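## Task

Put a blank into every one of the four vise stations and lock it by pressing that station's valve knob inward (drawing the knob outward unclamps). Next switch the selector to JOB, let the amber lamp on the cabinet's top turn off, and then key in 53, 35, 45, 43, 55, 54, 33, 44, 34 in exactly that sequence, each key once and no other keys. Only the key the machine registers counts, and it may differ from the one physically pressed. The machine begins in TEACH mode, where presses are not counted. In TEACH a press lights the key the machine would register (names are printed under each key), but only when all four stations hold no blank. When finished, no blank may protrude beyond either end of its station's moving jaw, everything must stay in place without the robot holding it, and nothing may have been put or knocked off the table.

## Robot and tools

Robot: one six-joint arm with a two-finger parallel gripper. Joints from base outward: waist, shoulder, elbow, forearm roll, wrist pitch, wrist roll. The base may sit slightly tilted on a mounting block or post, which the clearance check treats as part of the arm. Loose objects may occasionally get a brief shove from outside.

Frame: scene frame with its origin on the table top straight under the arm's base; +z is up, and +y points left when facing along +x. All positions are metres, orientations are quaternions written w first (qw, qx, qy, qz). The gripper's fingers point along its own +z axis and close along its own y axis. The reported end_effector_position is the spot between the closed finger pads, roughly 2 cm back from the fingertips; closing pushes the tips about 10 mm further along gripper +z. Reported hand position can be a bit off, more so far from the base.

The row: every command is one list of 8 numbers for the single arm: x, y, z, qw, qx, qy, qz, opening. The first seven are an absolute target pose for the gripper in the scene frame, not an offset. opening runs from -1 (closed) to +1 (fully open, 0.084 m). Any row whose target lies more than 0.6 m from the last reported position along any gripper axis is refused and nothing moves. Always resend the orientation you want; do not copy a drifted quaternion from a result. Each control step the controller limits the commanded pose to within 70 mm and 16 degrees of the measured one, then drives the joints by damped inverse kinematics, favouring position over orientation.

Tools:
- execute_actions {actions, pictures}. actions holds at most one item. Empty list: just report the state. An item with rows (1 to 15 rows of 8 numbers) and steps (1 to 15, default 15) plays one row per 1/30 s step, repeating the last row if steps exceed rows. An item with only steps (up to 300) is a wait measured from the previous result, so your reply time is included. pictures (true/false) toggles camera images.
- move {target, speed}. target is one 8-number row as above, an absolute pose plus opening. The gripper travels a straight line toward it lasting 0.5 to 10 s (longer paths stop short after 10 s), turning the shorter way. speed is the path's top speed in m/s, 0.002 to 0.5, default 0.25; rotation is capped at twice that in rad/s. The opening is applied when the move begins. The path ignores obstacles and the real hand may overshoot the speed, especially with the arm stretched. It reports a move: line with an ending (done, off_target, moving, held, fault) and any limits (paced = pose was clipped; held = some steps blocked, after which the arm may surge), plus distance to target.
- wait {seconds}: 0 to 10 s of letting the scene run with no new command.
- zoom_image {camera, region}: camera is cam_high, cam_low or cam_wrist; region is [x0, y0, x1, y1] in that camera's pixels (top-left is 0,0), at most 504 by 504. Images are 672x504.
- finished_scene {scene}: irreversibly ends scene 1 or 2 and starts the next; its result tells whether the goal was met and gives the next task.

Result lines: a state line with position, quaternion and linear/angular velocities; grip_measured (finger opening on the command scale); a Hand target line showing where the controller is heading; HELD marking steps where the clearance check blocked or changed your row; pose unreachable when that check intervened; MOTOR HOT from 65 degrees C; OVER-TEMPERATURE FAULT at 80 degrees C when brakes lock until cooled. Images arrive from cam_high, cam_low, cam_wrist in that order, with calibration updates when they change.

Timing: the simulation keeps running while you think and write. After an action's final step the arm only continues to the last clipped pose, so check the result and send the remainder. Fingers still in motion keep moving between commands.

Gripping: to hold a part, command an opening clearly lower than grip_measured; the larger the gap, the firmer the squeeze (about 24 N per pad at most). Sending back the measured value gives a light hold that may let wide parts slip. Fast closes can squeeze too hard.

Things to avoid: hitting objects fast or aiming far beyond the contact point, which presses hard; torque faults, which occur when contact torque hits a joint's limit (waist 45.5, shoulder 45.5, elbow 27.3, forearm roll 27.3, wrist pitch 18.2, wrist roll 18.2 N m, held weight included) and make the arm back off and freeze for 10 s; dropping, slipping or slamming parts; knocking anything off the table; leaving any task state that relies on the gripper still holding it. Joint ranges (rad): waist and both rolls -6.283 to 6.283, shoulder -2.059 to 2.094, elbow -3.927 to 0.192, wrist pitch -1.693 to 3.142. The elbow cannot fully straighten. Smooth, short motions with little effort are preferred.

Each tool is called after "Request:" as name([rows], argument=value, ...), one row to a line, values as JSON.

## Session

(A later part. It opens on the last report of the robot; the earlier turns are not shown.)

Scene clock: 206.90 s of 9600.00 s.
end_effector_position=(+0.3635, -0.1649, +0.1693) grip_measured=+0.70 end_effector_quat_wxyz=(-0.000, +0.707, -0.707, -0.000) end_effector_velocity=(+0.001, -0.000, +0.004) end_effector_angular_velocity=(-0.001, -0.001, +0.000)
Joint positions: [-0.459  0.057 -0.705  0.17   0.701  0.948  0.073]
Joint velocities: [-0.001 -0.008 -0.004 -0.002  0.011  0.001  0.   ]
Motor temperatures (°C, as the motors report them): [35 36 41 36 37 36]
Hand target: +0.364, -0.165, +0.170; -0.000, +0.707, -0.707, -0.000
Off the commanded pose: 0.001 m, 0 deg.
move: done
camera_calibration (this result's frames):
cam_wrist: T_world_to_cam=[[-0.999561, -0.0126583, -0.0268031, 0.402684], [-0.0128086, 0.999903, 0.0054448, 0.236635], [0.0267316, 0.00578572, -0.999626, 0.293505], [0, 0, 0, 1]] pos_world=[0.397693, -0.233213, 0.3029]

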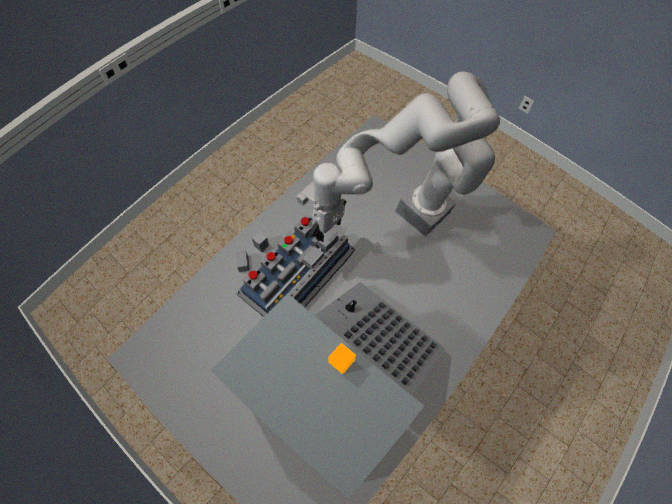

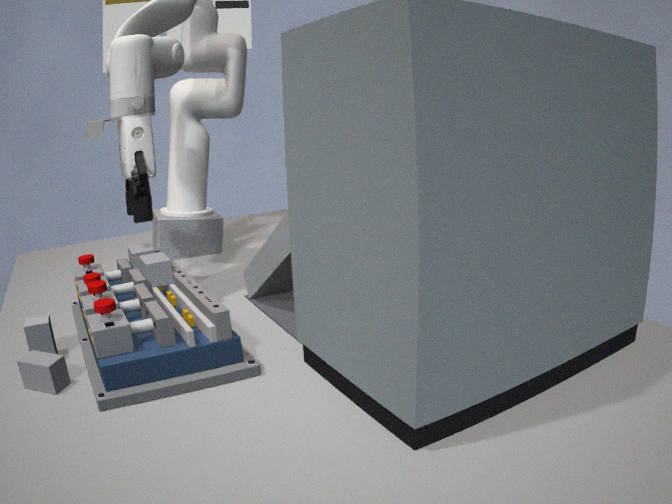

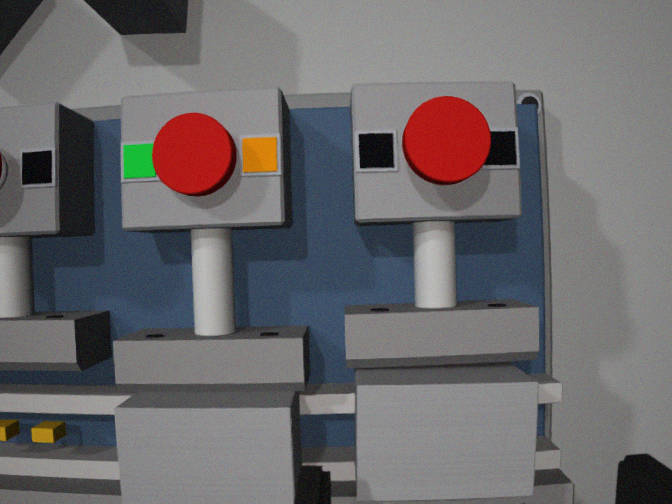

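Request:
move(target=[0.3645,-0.265,0.16,0,0.707,-0.707,0,-1])

Request:
move(target=[0.3645,-0.265,0.128,0,0.707,-0.707,0,-1], speed=0.1)

Request:
move(target=[0.3645,-0.265,0.115,0,0.707,-0.707,0,-1], speed=0.015)

Request:
move(target=[0.50,-0.33,0.22,0,0.707,-0.707,0,0.7])

Scene clock: 216.93 s of 9600.00 s.
end_effector_position=(+0.3644, -0.2645, +0.1600) grip_measured=-1.00 end_effector_quat_wxyz=(-0.000, +0.707, -0.707, +0.000) end_effector_velocity=(-0.000, -0.002, -0.001) end_effector_angular_velocity=(+0.002, +0.002, -0.001)
Joint positions: [-0.646  0.263 -0.913  0.15   0.72   0.777  0.   ]
Joint velocities: [-0.004  0.007 -0.007 -0.     0.004 -0.002  0.   ]
Motor temperatures (°C, as the motors report them): [35 36 42 36 37 36]
Hand target: +0.364, -0.265, +0.160; -0.000, +0.707, -0.707, +0.000
Off the commanded pose: 0.001 m, 0 deg.
After step 90, 6.00 s passed at rest.
move: done
camera_calibration (this result's frames):
cam_wrist: T_world_to_cam=[[-0.999533, -0.0129149, -0.0277067, 0.402161], [-0.0130569, 0.999902, 0.00495215, 0.336436], [0.02764, 0.0053116, -0.999604, 0.284347], [0, 0, 0, 1]] pos_world=[0.398506, -0.332719, 0.293711]

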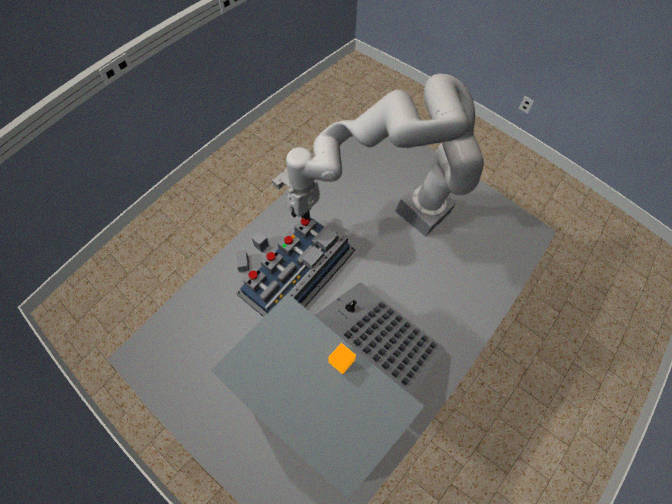

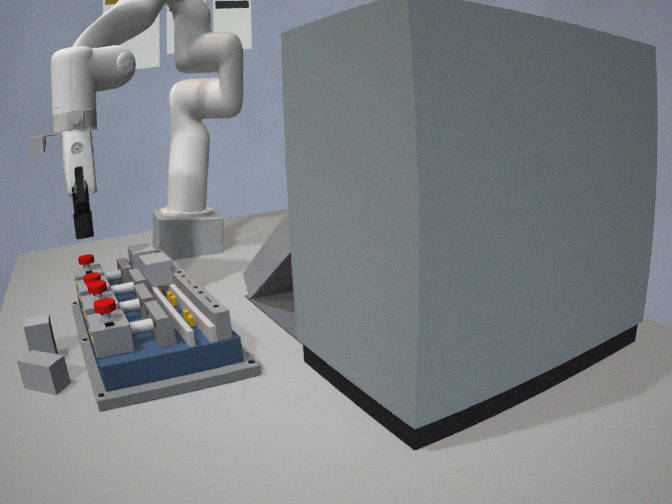

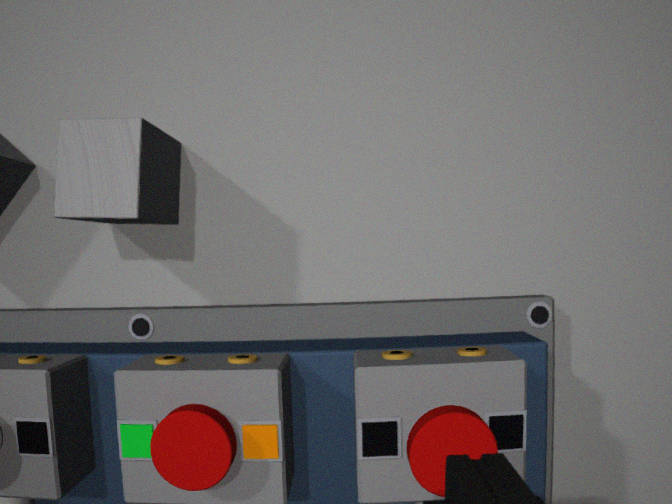

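Scene clock: 217.77 s of 9600.00 s.
end_effector_position=(+0.3646, -0.2651, +0.1286) grip_measured=-1.00 end_effector_quat_wxyz=(+0.000, +0.707, -0.707, +0.000) end_effector_velocity=(-0.000, -0.000, -0.003) end_effector_angular_velocity=(-0.000, -0.000, +0.000)
Joint positions: [-0.636  0.335 -0.901  0.167  0.636  0.766  0.   ]
Joint velocities: [ 0.001  0.007  0.001  0.002 -0.009 -0.002  0.   ]
Motor temperatures (°C, as the motors report them): [35 36 42 36 37 36]
Hand target: +0.364, -0.265, +0.128; +0.000, +0.707, -0.707, +0.000
Off the commanded pose: 0.001 m, 0 deg.
move: done
camera_calibration (this result's frames):
cam_wrist: T_world_to_cam=[[-0.999539, -0.0125851, -0.0276269, 0.401556], [-0.0127083, 0.99991, 0.00428795, 0.337148], [0.0275705, 0.00463706, -0.999609, 0.252767], [0, 0, 0, 1]] pos_world=[0.398687, -0.333236, 0.262316]

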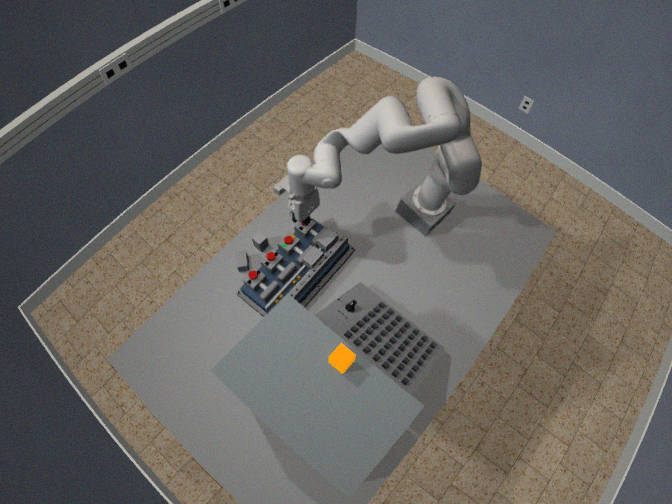

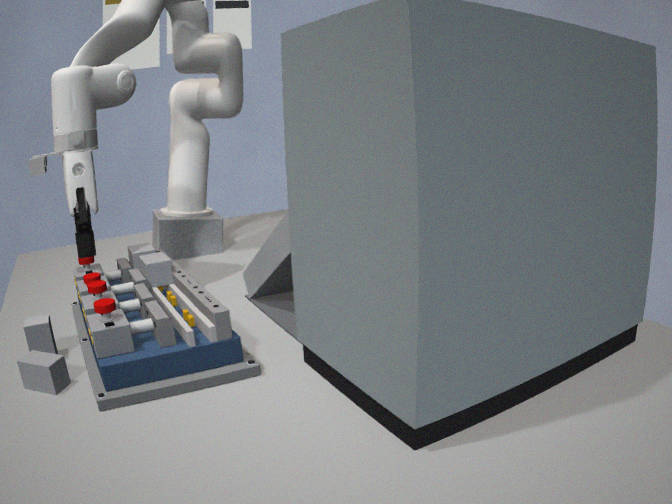

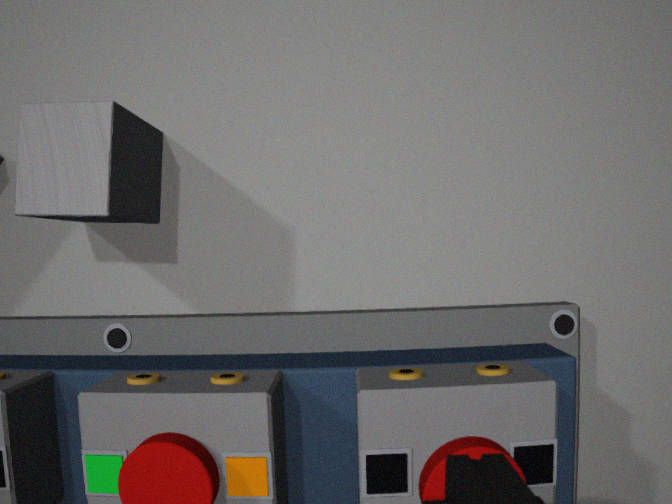

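Scene clock: 218.90 s of 9600.00 s.
end_effector_position=(+0.3655, -0.2657, +0.1174) grip_measured=-1.00 end_effector_quat_wxyz=(-0.000, +0.707, -0.707, +0.002) end_effector_velocity=(+0.004, -0.003, -0.001) end_effector_angular_velocity=(-0.010, -0.010, +0.001)
Joint positions: [-0.632  0.363 -0.899  0.175  0.604  0.76   0.   ]
Joint velocities: [ 0.002  0.01  -0.007  0.003 -0.017 -0.001  0.   ]
Motor temperatures (°C, as the motors report them): [35 36 42 36 37 36]
Hand target: +0.364, -0.265, +0.115; +0.000, +0.707, -0.707, -0.000
Off the commanded pose: 0.003 m, 0 deg.
move: done
camera_calibration (this result's frames):
cam_wrist: T_world_to_cam=[[-0.999462, -0.0127906, -0.0302056, 0.402346], [-0.0128724, 0.999914, 0.00251765, 0.338098], [0.0301708, 0.00290511, -0.999541, 0.240114], [0, 0, 0, 1]] pos_world=[0.399237, -0.333621, 0.251306]

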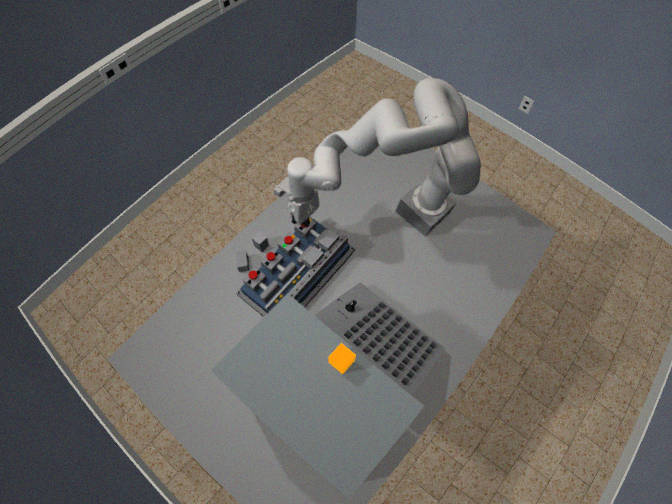

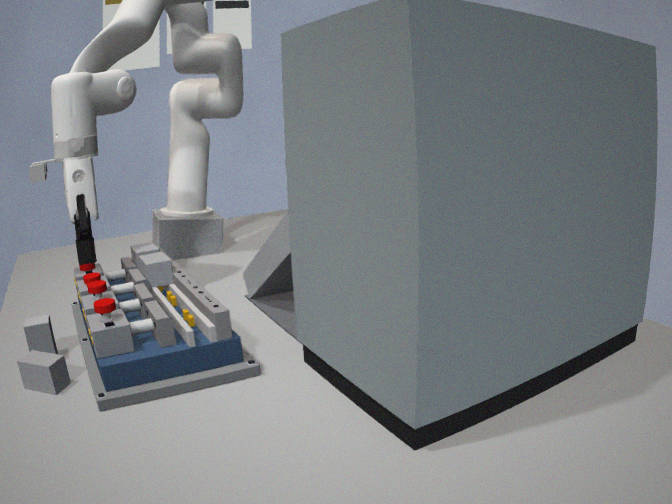

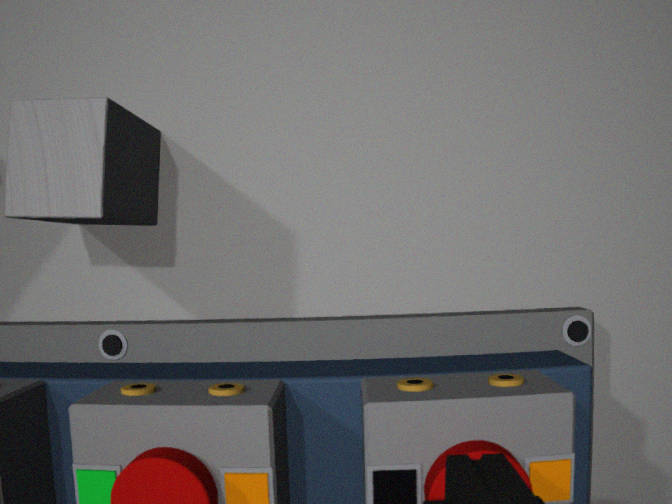

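Scene clock: 220.33 s of 9600.00 s.
end_effector_position=(+0.5001, -0.3304, +0.2196) grip_measured=+0.70 end_effector_quat_wxyz=(-0.000, +0.707, -0.707, +0.000) end_effector_velocity=(+0.001, -0.000, +0.000) end_effector_angular_velocity=(+0.003, +0.004, +0.000)
Joint positions: [-0.608  0.635 -1.664  0.114  1.093  0.875  0.073]
Joint velocities: [ 0.     0.008 -0.014 -0.001  0.011  0.001  0.   ]
Motor temperatures (°C, as the motors report them): [35 36 42 36 37 36]
Hand target: +0.500, -0.331, +0.220; -0.000, +0.707, -0.707, -0.000
Off the commanded pose: 0.001 m, 0 deg.
move: done
camera_calibration (this result's frames):
cam_wrist: T_world_to_cam=[[-0.99953, -0.0130793, -0.0277208, 0.53854], [-0.0132267, 0.999899, 0.00514118, 0.403893], [0.0276508, 0.00550542, -0.999602, 0.340541], [0, 0, 0, 1]] pos_world=[0.534213, -0.398683, 0.353258]

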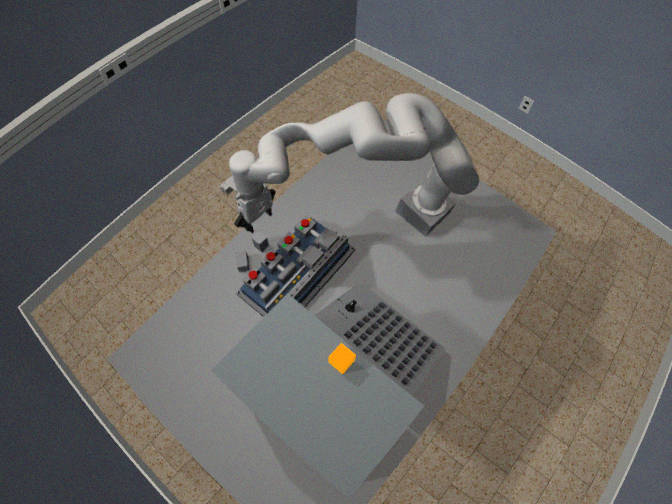

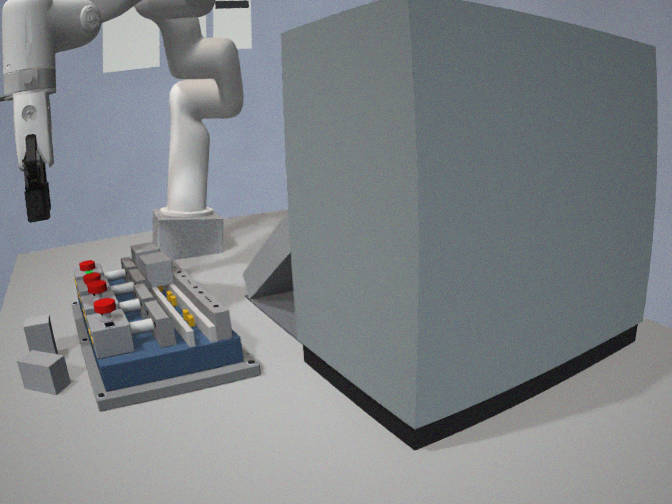

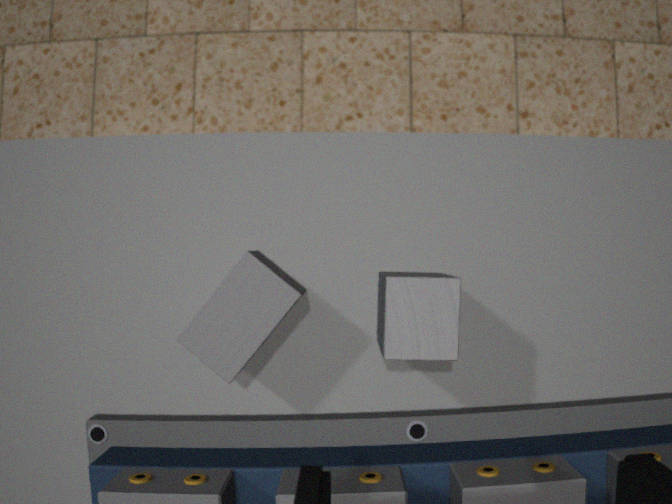

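Request:
move(target=[0.502,-0.366,0.10,0,0.707,-0.707,0,0.5])

Request:
move(target=[0.502,-0.366,0.045,0,0.707,-0.707,0,0.5], speed=0.1)

Request:
move(target=[0.502,-0.366,0.045,0,0.707,-0.707,0,-0.5])

Request:
move(target=[0.502,-0.35,0.20,0,0.707,-0.707,0,-0.5], speed=0.15)

Request:
move(target=[0.534,-0.168,0.20,0,0.707,-0.707,0,-0.5], speed=0.15)

Scene clock: 225.67 s of 9600.00 s.
end_effector_position=(+0.5018, -0.3659, +0.1004) grip_measured=+0.49 end_effector_quat_wxyz=(+0.000, +0.707, -0.707, +0.000) end_effector_velocity=(+0.000, -0.001, -0.001) end_effector_angular_velocity=(-0.001, -0.001, +0.000)
Joint positions: [-0.628  0.89  -1.725  0.127  0.902  0.829  0.065]
Joint velocities: [-0.     0.004 -0.004  0.    -0.002 -0.    -0.   ]
Motor temperatures (°C, as the motors report them): [35 36 42 36 37 36]
Hand target: +0.502, -0.366, +0.100; +0.000, +0.707, -0.707, +0.000
Off the commanded pose: 0.000 m, 0 deg.
After step 90, 1.13 s passed at rest.
move: done
camera_calibration (this result's frames):
cam_wrist: T_world_to_cam=[[-0.999543, -0.0124583, -0.0275379, 0.536699], [-0.012584, 0.999911, 0.00439786, 0.439706], [0.0274807, 0.00474239, -0.999611, 0.221324], [0, 0, 0, 1]] pos_world=[0.535905, -0.43403, 0.234084]

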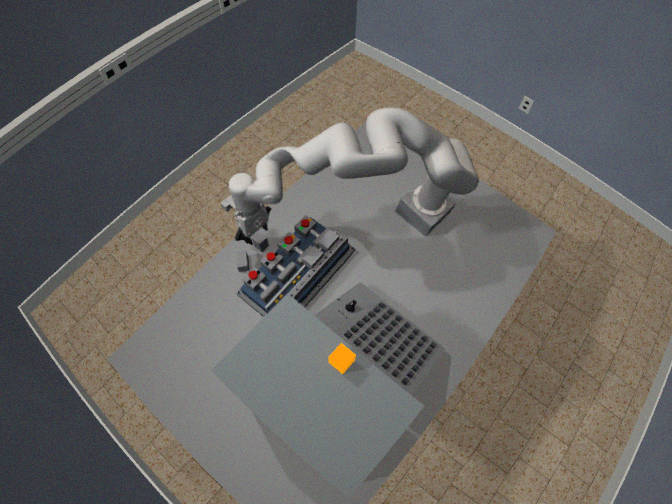

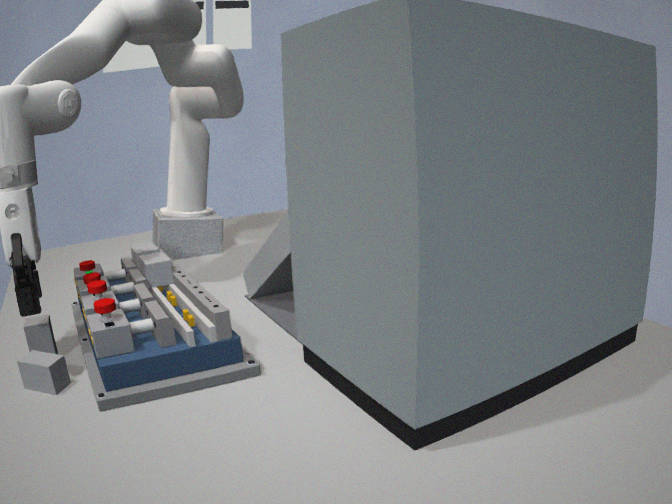

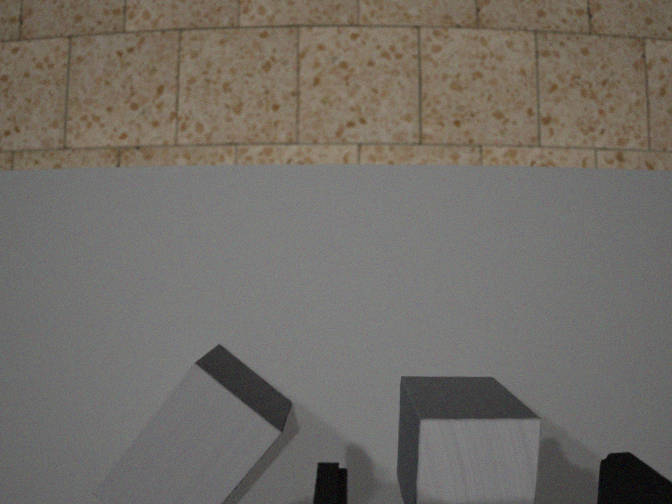

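Scene clock: 226.67 s of 9600.00 s.
end_effector_position=(+0.5022, -0.3662, +0.0458) grip_measured=+0.49 end_effector_quat_wxyz=(-0.000, +0.707, -0.707, +0.001) end_effector_velocity=(-0.003, +0.002, -0.006) end_effector_angular_velocity=(+0.006, +0.007, -0.001)
Joint positions: [-0.618  0.997 -1.744  0.138  0.813  0.823  0.065]
Joint velocities: [ 0.     0.009  0.002  0.    -0.001  0.     0.   ]
Motor temperatures (°C, as the motors report them): [35 36 42 36 37 36]
Hand target: +0.502, -0.366, +0.045; +0.000, +0.707, -0.707, +0.000
Off the commanded pose: 0.001 m, 0 deg.
move: done
camera_calibration (this result's frames):
cam_wrist: T_world_to_cam=[[-0.999527, -0.0125962, -0.0280554, 0.535573], [-0.0127133, 0.999911, 0.0040012, 0.440329], [0.0280025, 0.00435598, -0.999598, 0.166388], [0, 0, 0, 1]] pos_world=[0.536258, -0.434269, 0.179585]

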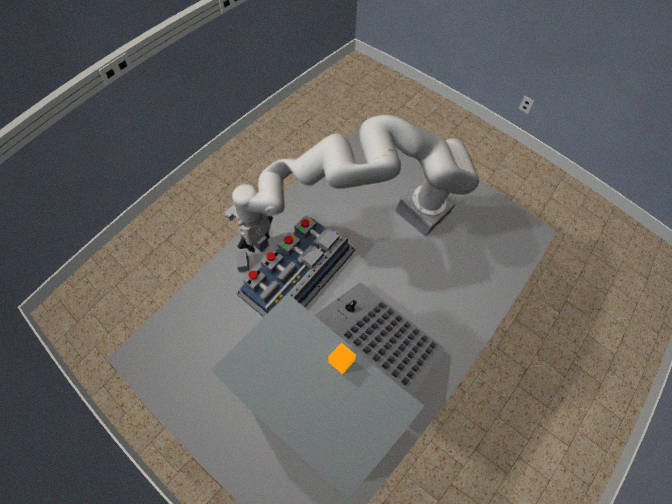

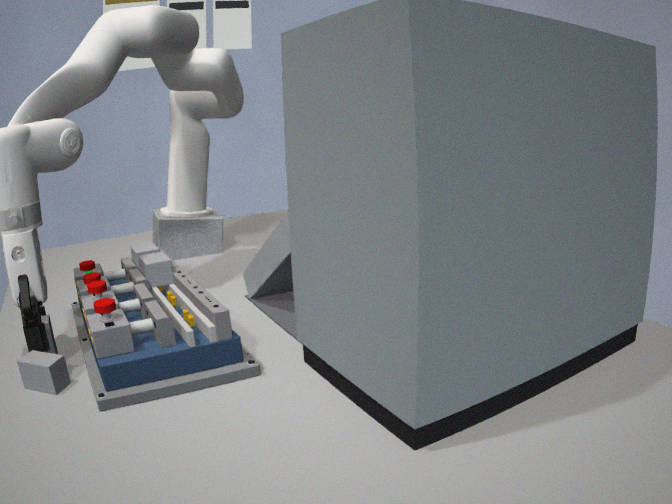

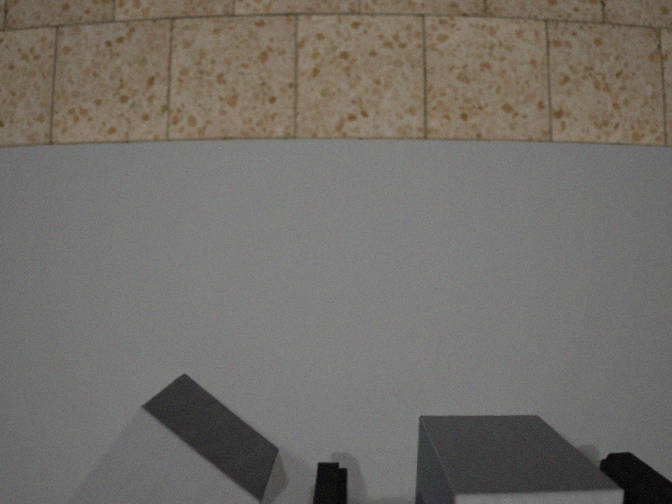

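Scene clock: 227.37 s of 9600.00 s.
end_effector_position=(+0.5024, -0.3663, +0.0456) grip_measured=-0.19 end_effector_quat_wxyz=(-0.000, +0.707, -0.707, +0.001) end_effector_velocity=(-0.000, +0.000, -0.000) end_effector_angular_velocity=(+0.001, +0.002, -0.000)
Joint positions: [-0.618  0.998 -1.746  0.138  0.813  0.823  0.036]
Joint velocities: [0.    0.    0.    0.    0.002 0.    0.   ]
Motor temperatures (°C, as the motors report them): [35 36 42 36 37 36]
Hand target: +0.502, -0.366, +0.045; +0.000, +0.707, -0.707, -0.000
Off the commanded pose: 0.001 m, 0 deg.
move: done
camera_calibration (this result's frames):
cam_wrist: T_world_to_cam=[[-0.99952, -0.0126721, -0.0282766, 0.53571], [-0.0127907, 0.99991, 0.00401653, 0.440482], [0.0282232, 0.00437628, -0.999592, 0.166036], [0, 0, 0, 1]] pos_world=[0.536401, -0.43438, 0.179347]

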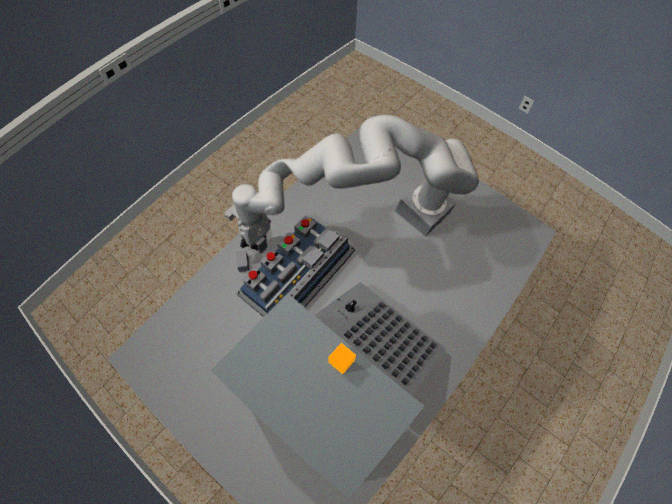

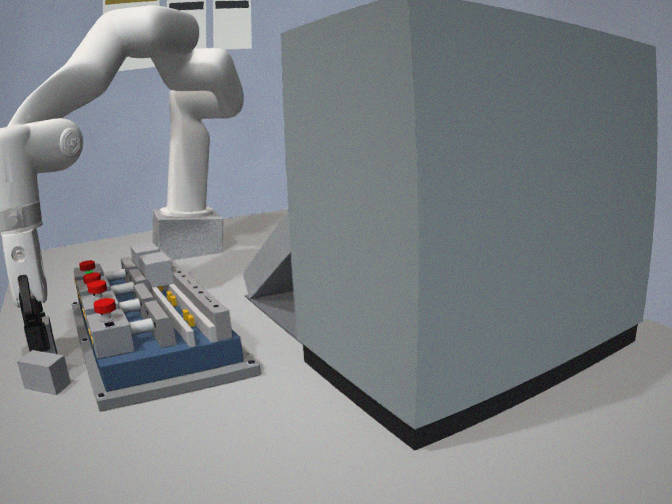

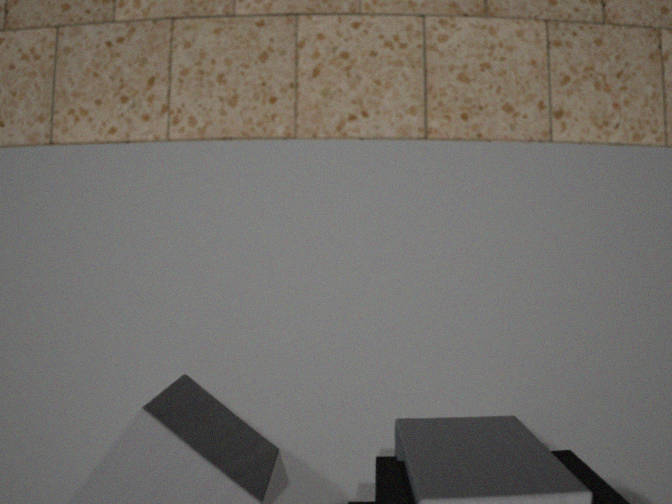

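Scene clock: 228.87 s of 9600.00 s.
end_effector_position=(+0.5020, -0.3500, +0.1987) grip_measured=-0.19 end_effector_quat_wxyz=(-0.000, +0.707, -0.707, -0.001) end_effector_velocity=(+0.003, -0.002, +0.010) end_effector_angular_velocity=(-0.009, -0.012, +0.001)
Joint positions: [-0.627  0.712 -1.723  0.113  1.079  0.855  0.036]
Joint velocities: [-0.    -0.01  -0.009 -0.     0.005  0.001 -0.   ]
Motor temperatures (°C, as the motors report them): [35 36 42 36 37 36]
Hand target: +0.502, -0.350, +0.200; -0.000, +0.707, -0.707, -0.000
Off the commanded pose: 0.001 m, 0 deg.
move: done
camera_calibration (this result's frames):
cam_wrist: T_world_to_cam=[[-0.999578, -0.0127284, -0.0261048, 0.539449], [-0.0128926, 0.999898, 0.00613423, 0.42322], [0.0260241, 0.0064682, -0.99964, 0.320879], [0, 0, 0, 1]] pos_world=[0.536328, -0.418386, 0.33225]

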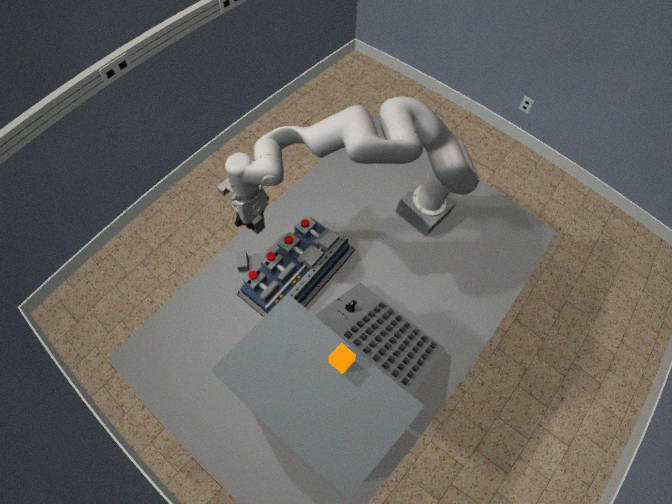

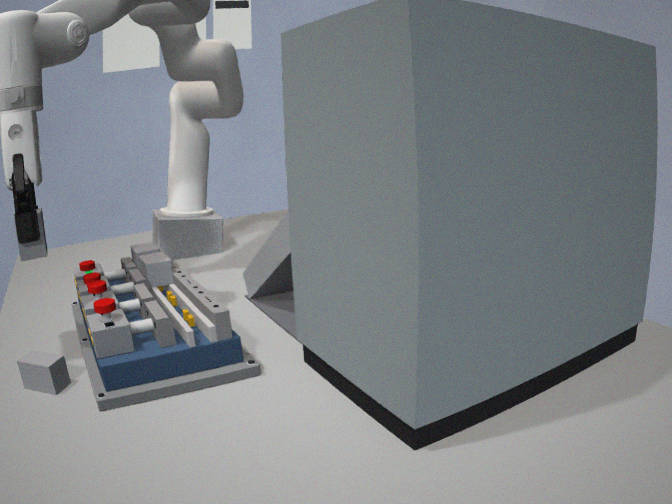

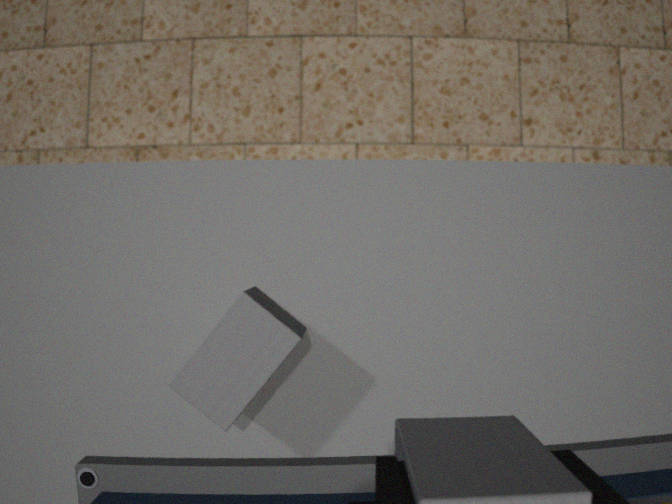

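Scene clock: 230.60 s of 9600.00 s.
end_effector_position=(+0.5341, -0.1687, +0.2000) grip_measured=-0.19 end_effector_quat_wxyz=(+0.000, +0.707, -0.707, -0.000) end_effector_velocity=(+0.001, +0.003, +0.000) end_effector_angular_velocity=(-0.000, -0.000, +0.001)
Joint positions: [-0.336  0.464 -1.386  0.138  0.959  1.122  0.036]
Joint velocities: [ 0.005 -0.003  0.002  0.    -0.     0.004 -0.   ]
Motor temperatures (°C, as the motors report them): [35 36 42 36 37 36]
Hand target: +0.534, -0.168, +0.200; +0.000, +0.707, -0.707, -0.000
Off the commanded pose: 0.001 m, 0 deg.
move: done
camera_calibration (this result's frames):
cam_wrist: T_world_to_cam=[[-0.999576, -0.0120395, -0.0265107, 0.574091], [-0.0121602, 0.999916, 0.00439423, 0.242334], [0.0264556, 0.00471474, -0.999639, 0.319681], [0, 0, 0, 1]] pos_world=[0.568337, -0.236909, 0.33372]

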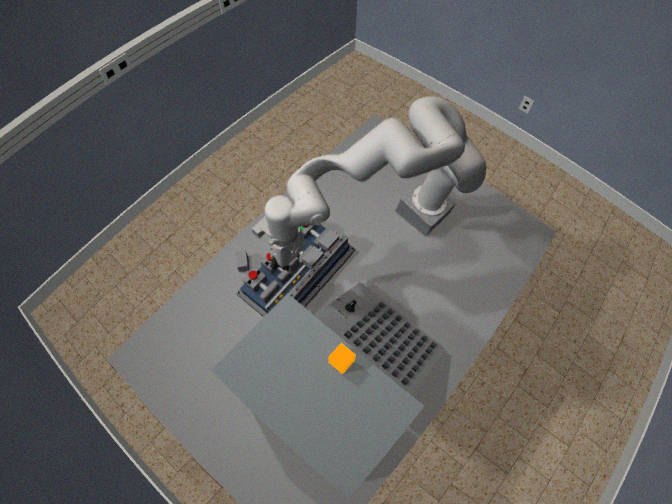

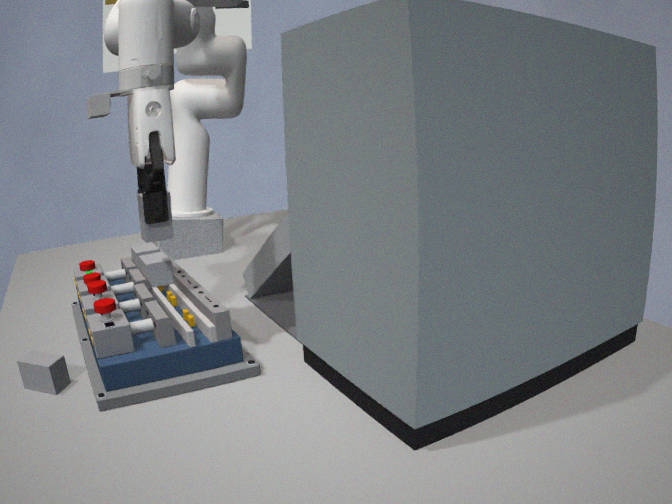

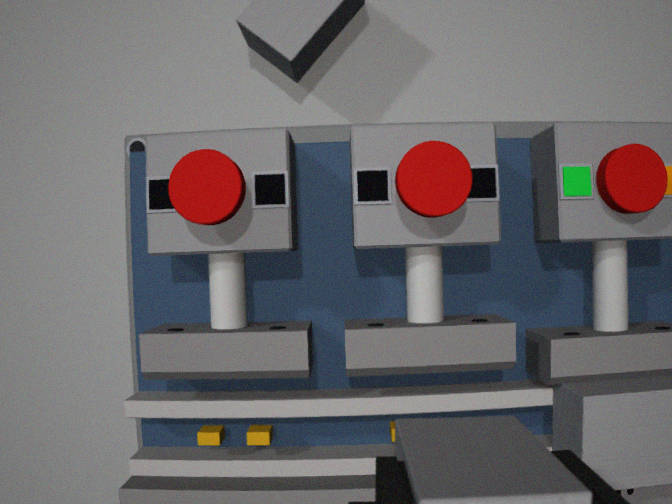

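Request:
move(target=[0.534,-0.169,0.135,0,0.707,-0.707,0,-0.5], speed=0.08)

Request:
move(target=[0.534,-0.169,0.117,0,0.707,-0.707,0,-0.5], speed=0.015)

Scene clock: 233.10 s of 9600.00 s.
end_effector_position=(+0.5341, -0.1691, +0.1359) grip_measured=-0.19 end_effector_quat_wxyz=(-0.000, +0.707, -0.707, +0.001) end_effector_velocity=(-0.000, +0.000, -0.003) end_effector_angular_velocity=(+0.001, +0.001, -0.000)
Joint positions: [-0.32   0.565 -1.341  0.157  0.811  1.109  0.036]
Joint velocities: [ 0.001  0.006  0.001  0.001 -0.005 -0.001 -0.   ]
Motor temperatures (°C, as the motors report them): [35 36 42 36 37 36]
Hand target: +0.534, -0.169, +0.135; +0.000, +0.707, -0.707, +0.000
Off the commanded pose: 0.001 m, 0 deg.
move: done
camera_calibration (this result's frames):
cam_wrist: T_world_to_cam=[[-0.999524, -0.0125366, -0.0281822, 0.572542], [-0.0126599, 0.999911, 0.00420075, 0.243258], [0.028127, 0.00455554, -0.999594, 0.254636], [0, 0, 0, 1]] pos_world=[0.568187, -0.237219, 0.269646]

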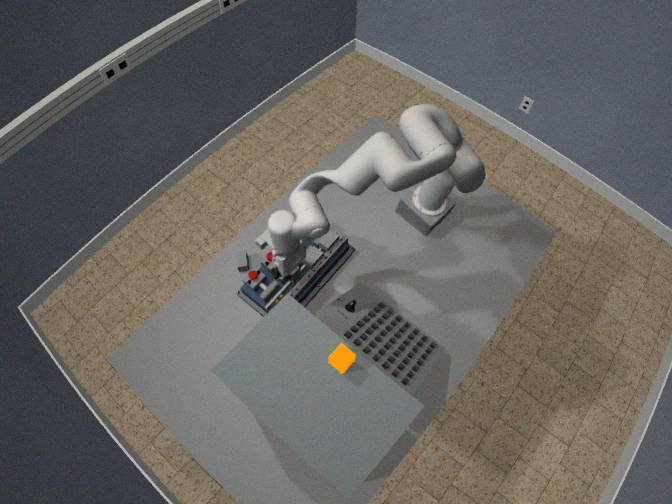

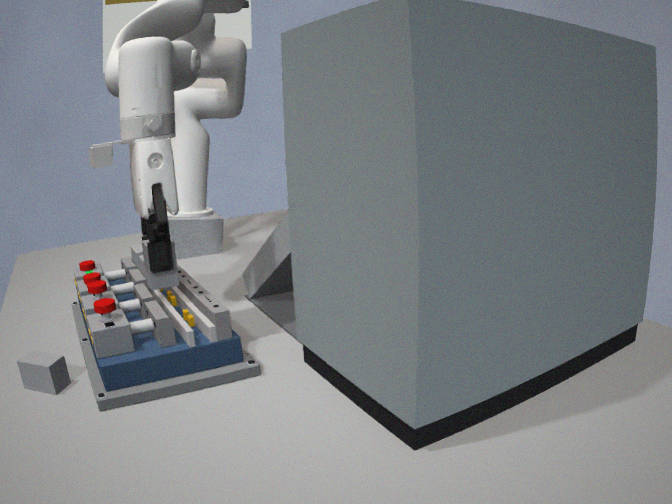

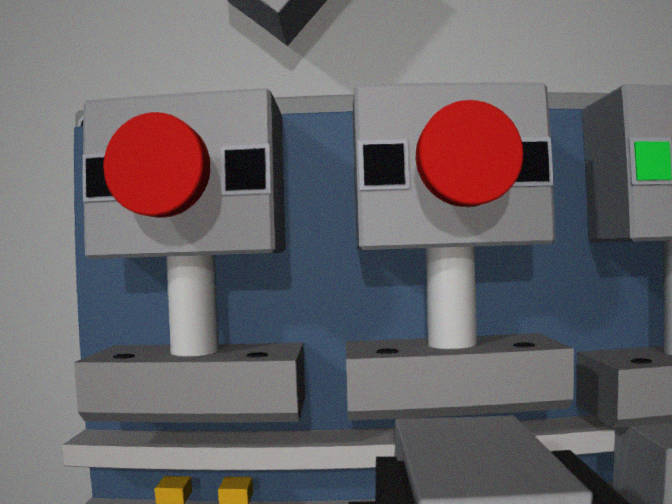

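Scene clock: 234.60 s of 9600.00 s.
end_effector_position=(+0.5332, -0.1687, +0.1162) grip_measured=-0.19 end_effector_quat_wxyz=(+0.001, +0.707, -0.707, -0.001) end_effector_velocity=(+0.003, +0.000, +0.002) end_effector_angular_velocity=(-0.003, -0.008, +0.002)
Joint positions: [-0.315  0.601 -1.336  0.164  0.774  1.105  0.036]
Joint velocities: [ 0.002 -0.    -0.004  0.001 -0.004 -0.    -0.   ]
Motor temperatures (°C, as the motors report them): [35 36 42 36 37 36]
Hand target: +0.534, -0.169, +0.117; +0.000, +0.707, -0.707, +0.000
Off the commanded pose: 0.001 m, 0 deg.
move: done
camera_calibration (this result's frames):
cam_wrist: T_world_to_cam=[[-0.999613, -0.012428, -0.0249016, 0.570695], [-0.0125736, 0.999905, 0.00569737, 0.242764], [0.0248284, 0.00600826, -0.999674, 0.23703], [0, 0, 0, 1]] pos_world=[0.567642, -0.237072, 0.24978]

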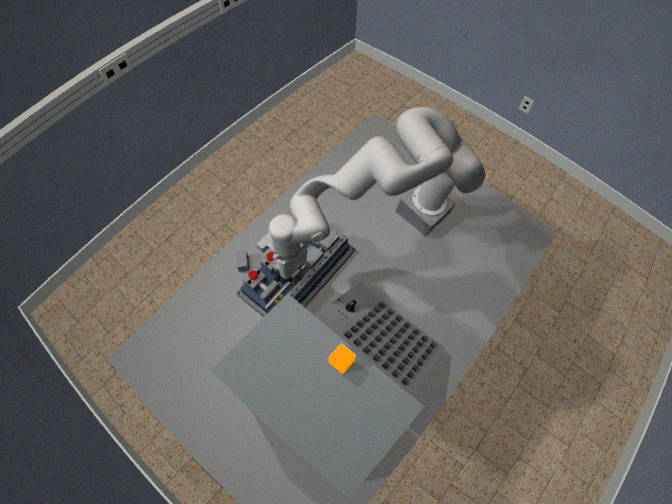

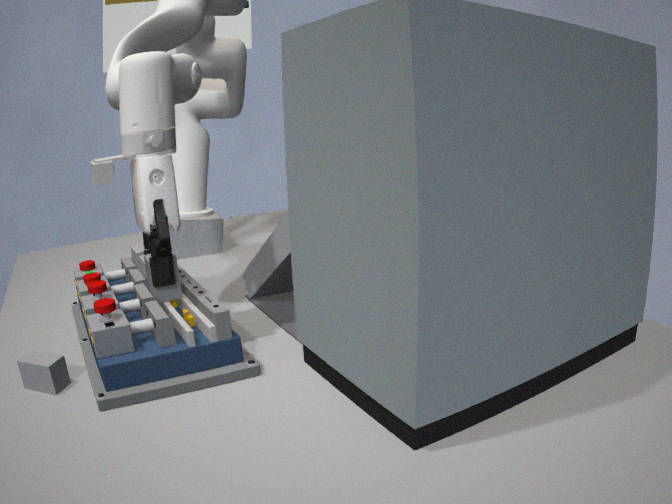

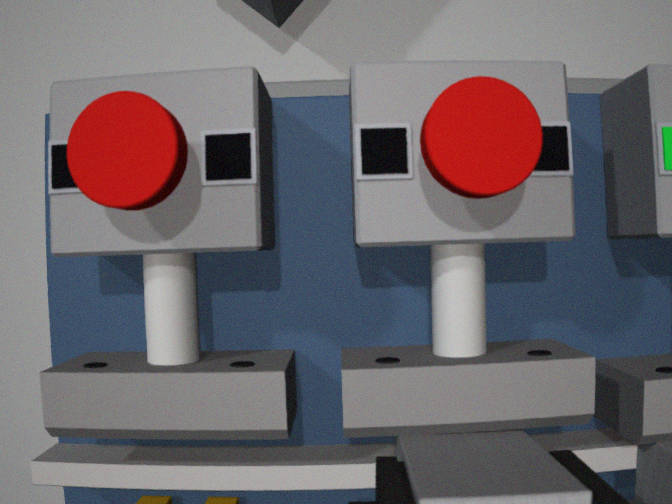

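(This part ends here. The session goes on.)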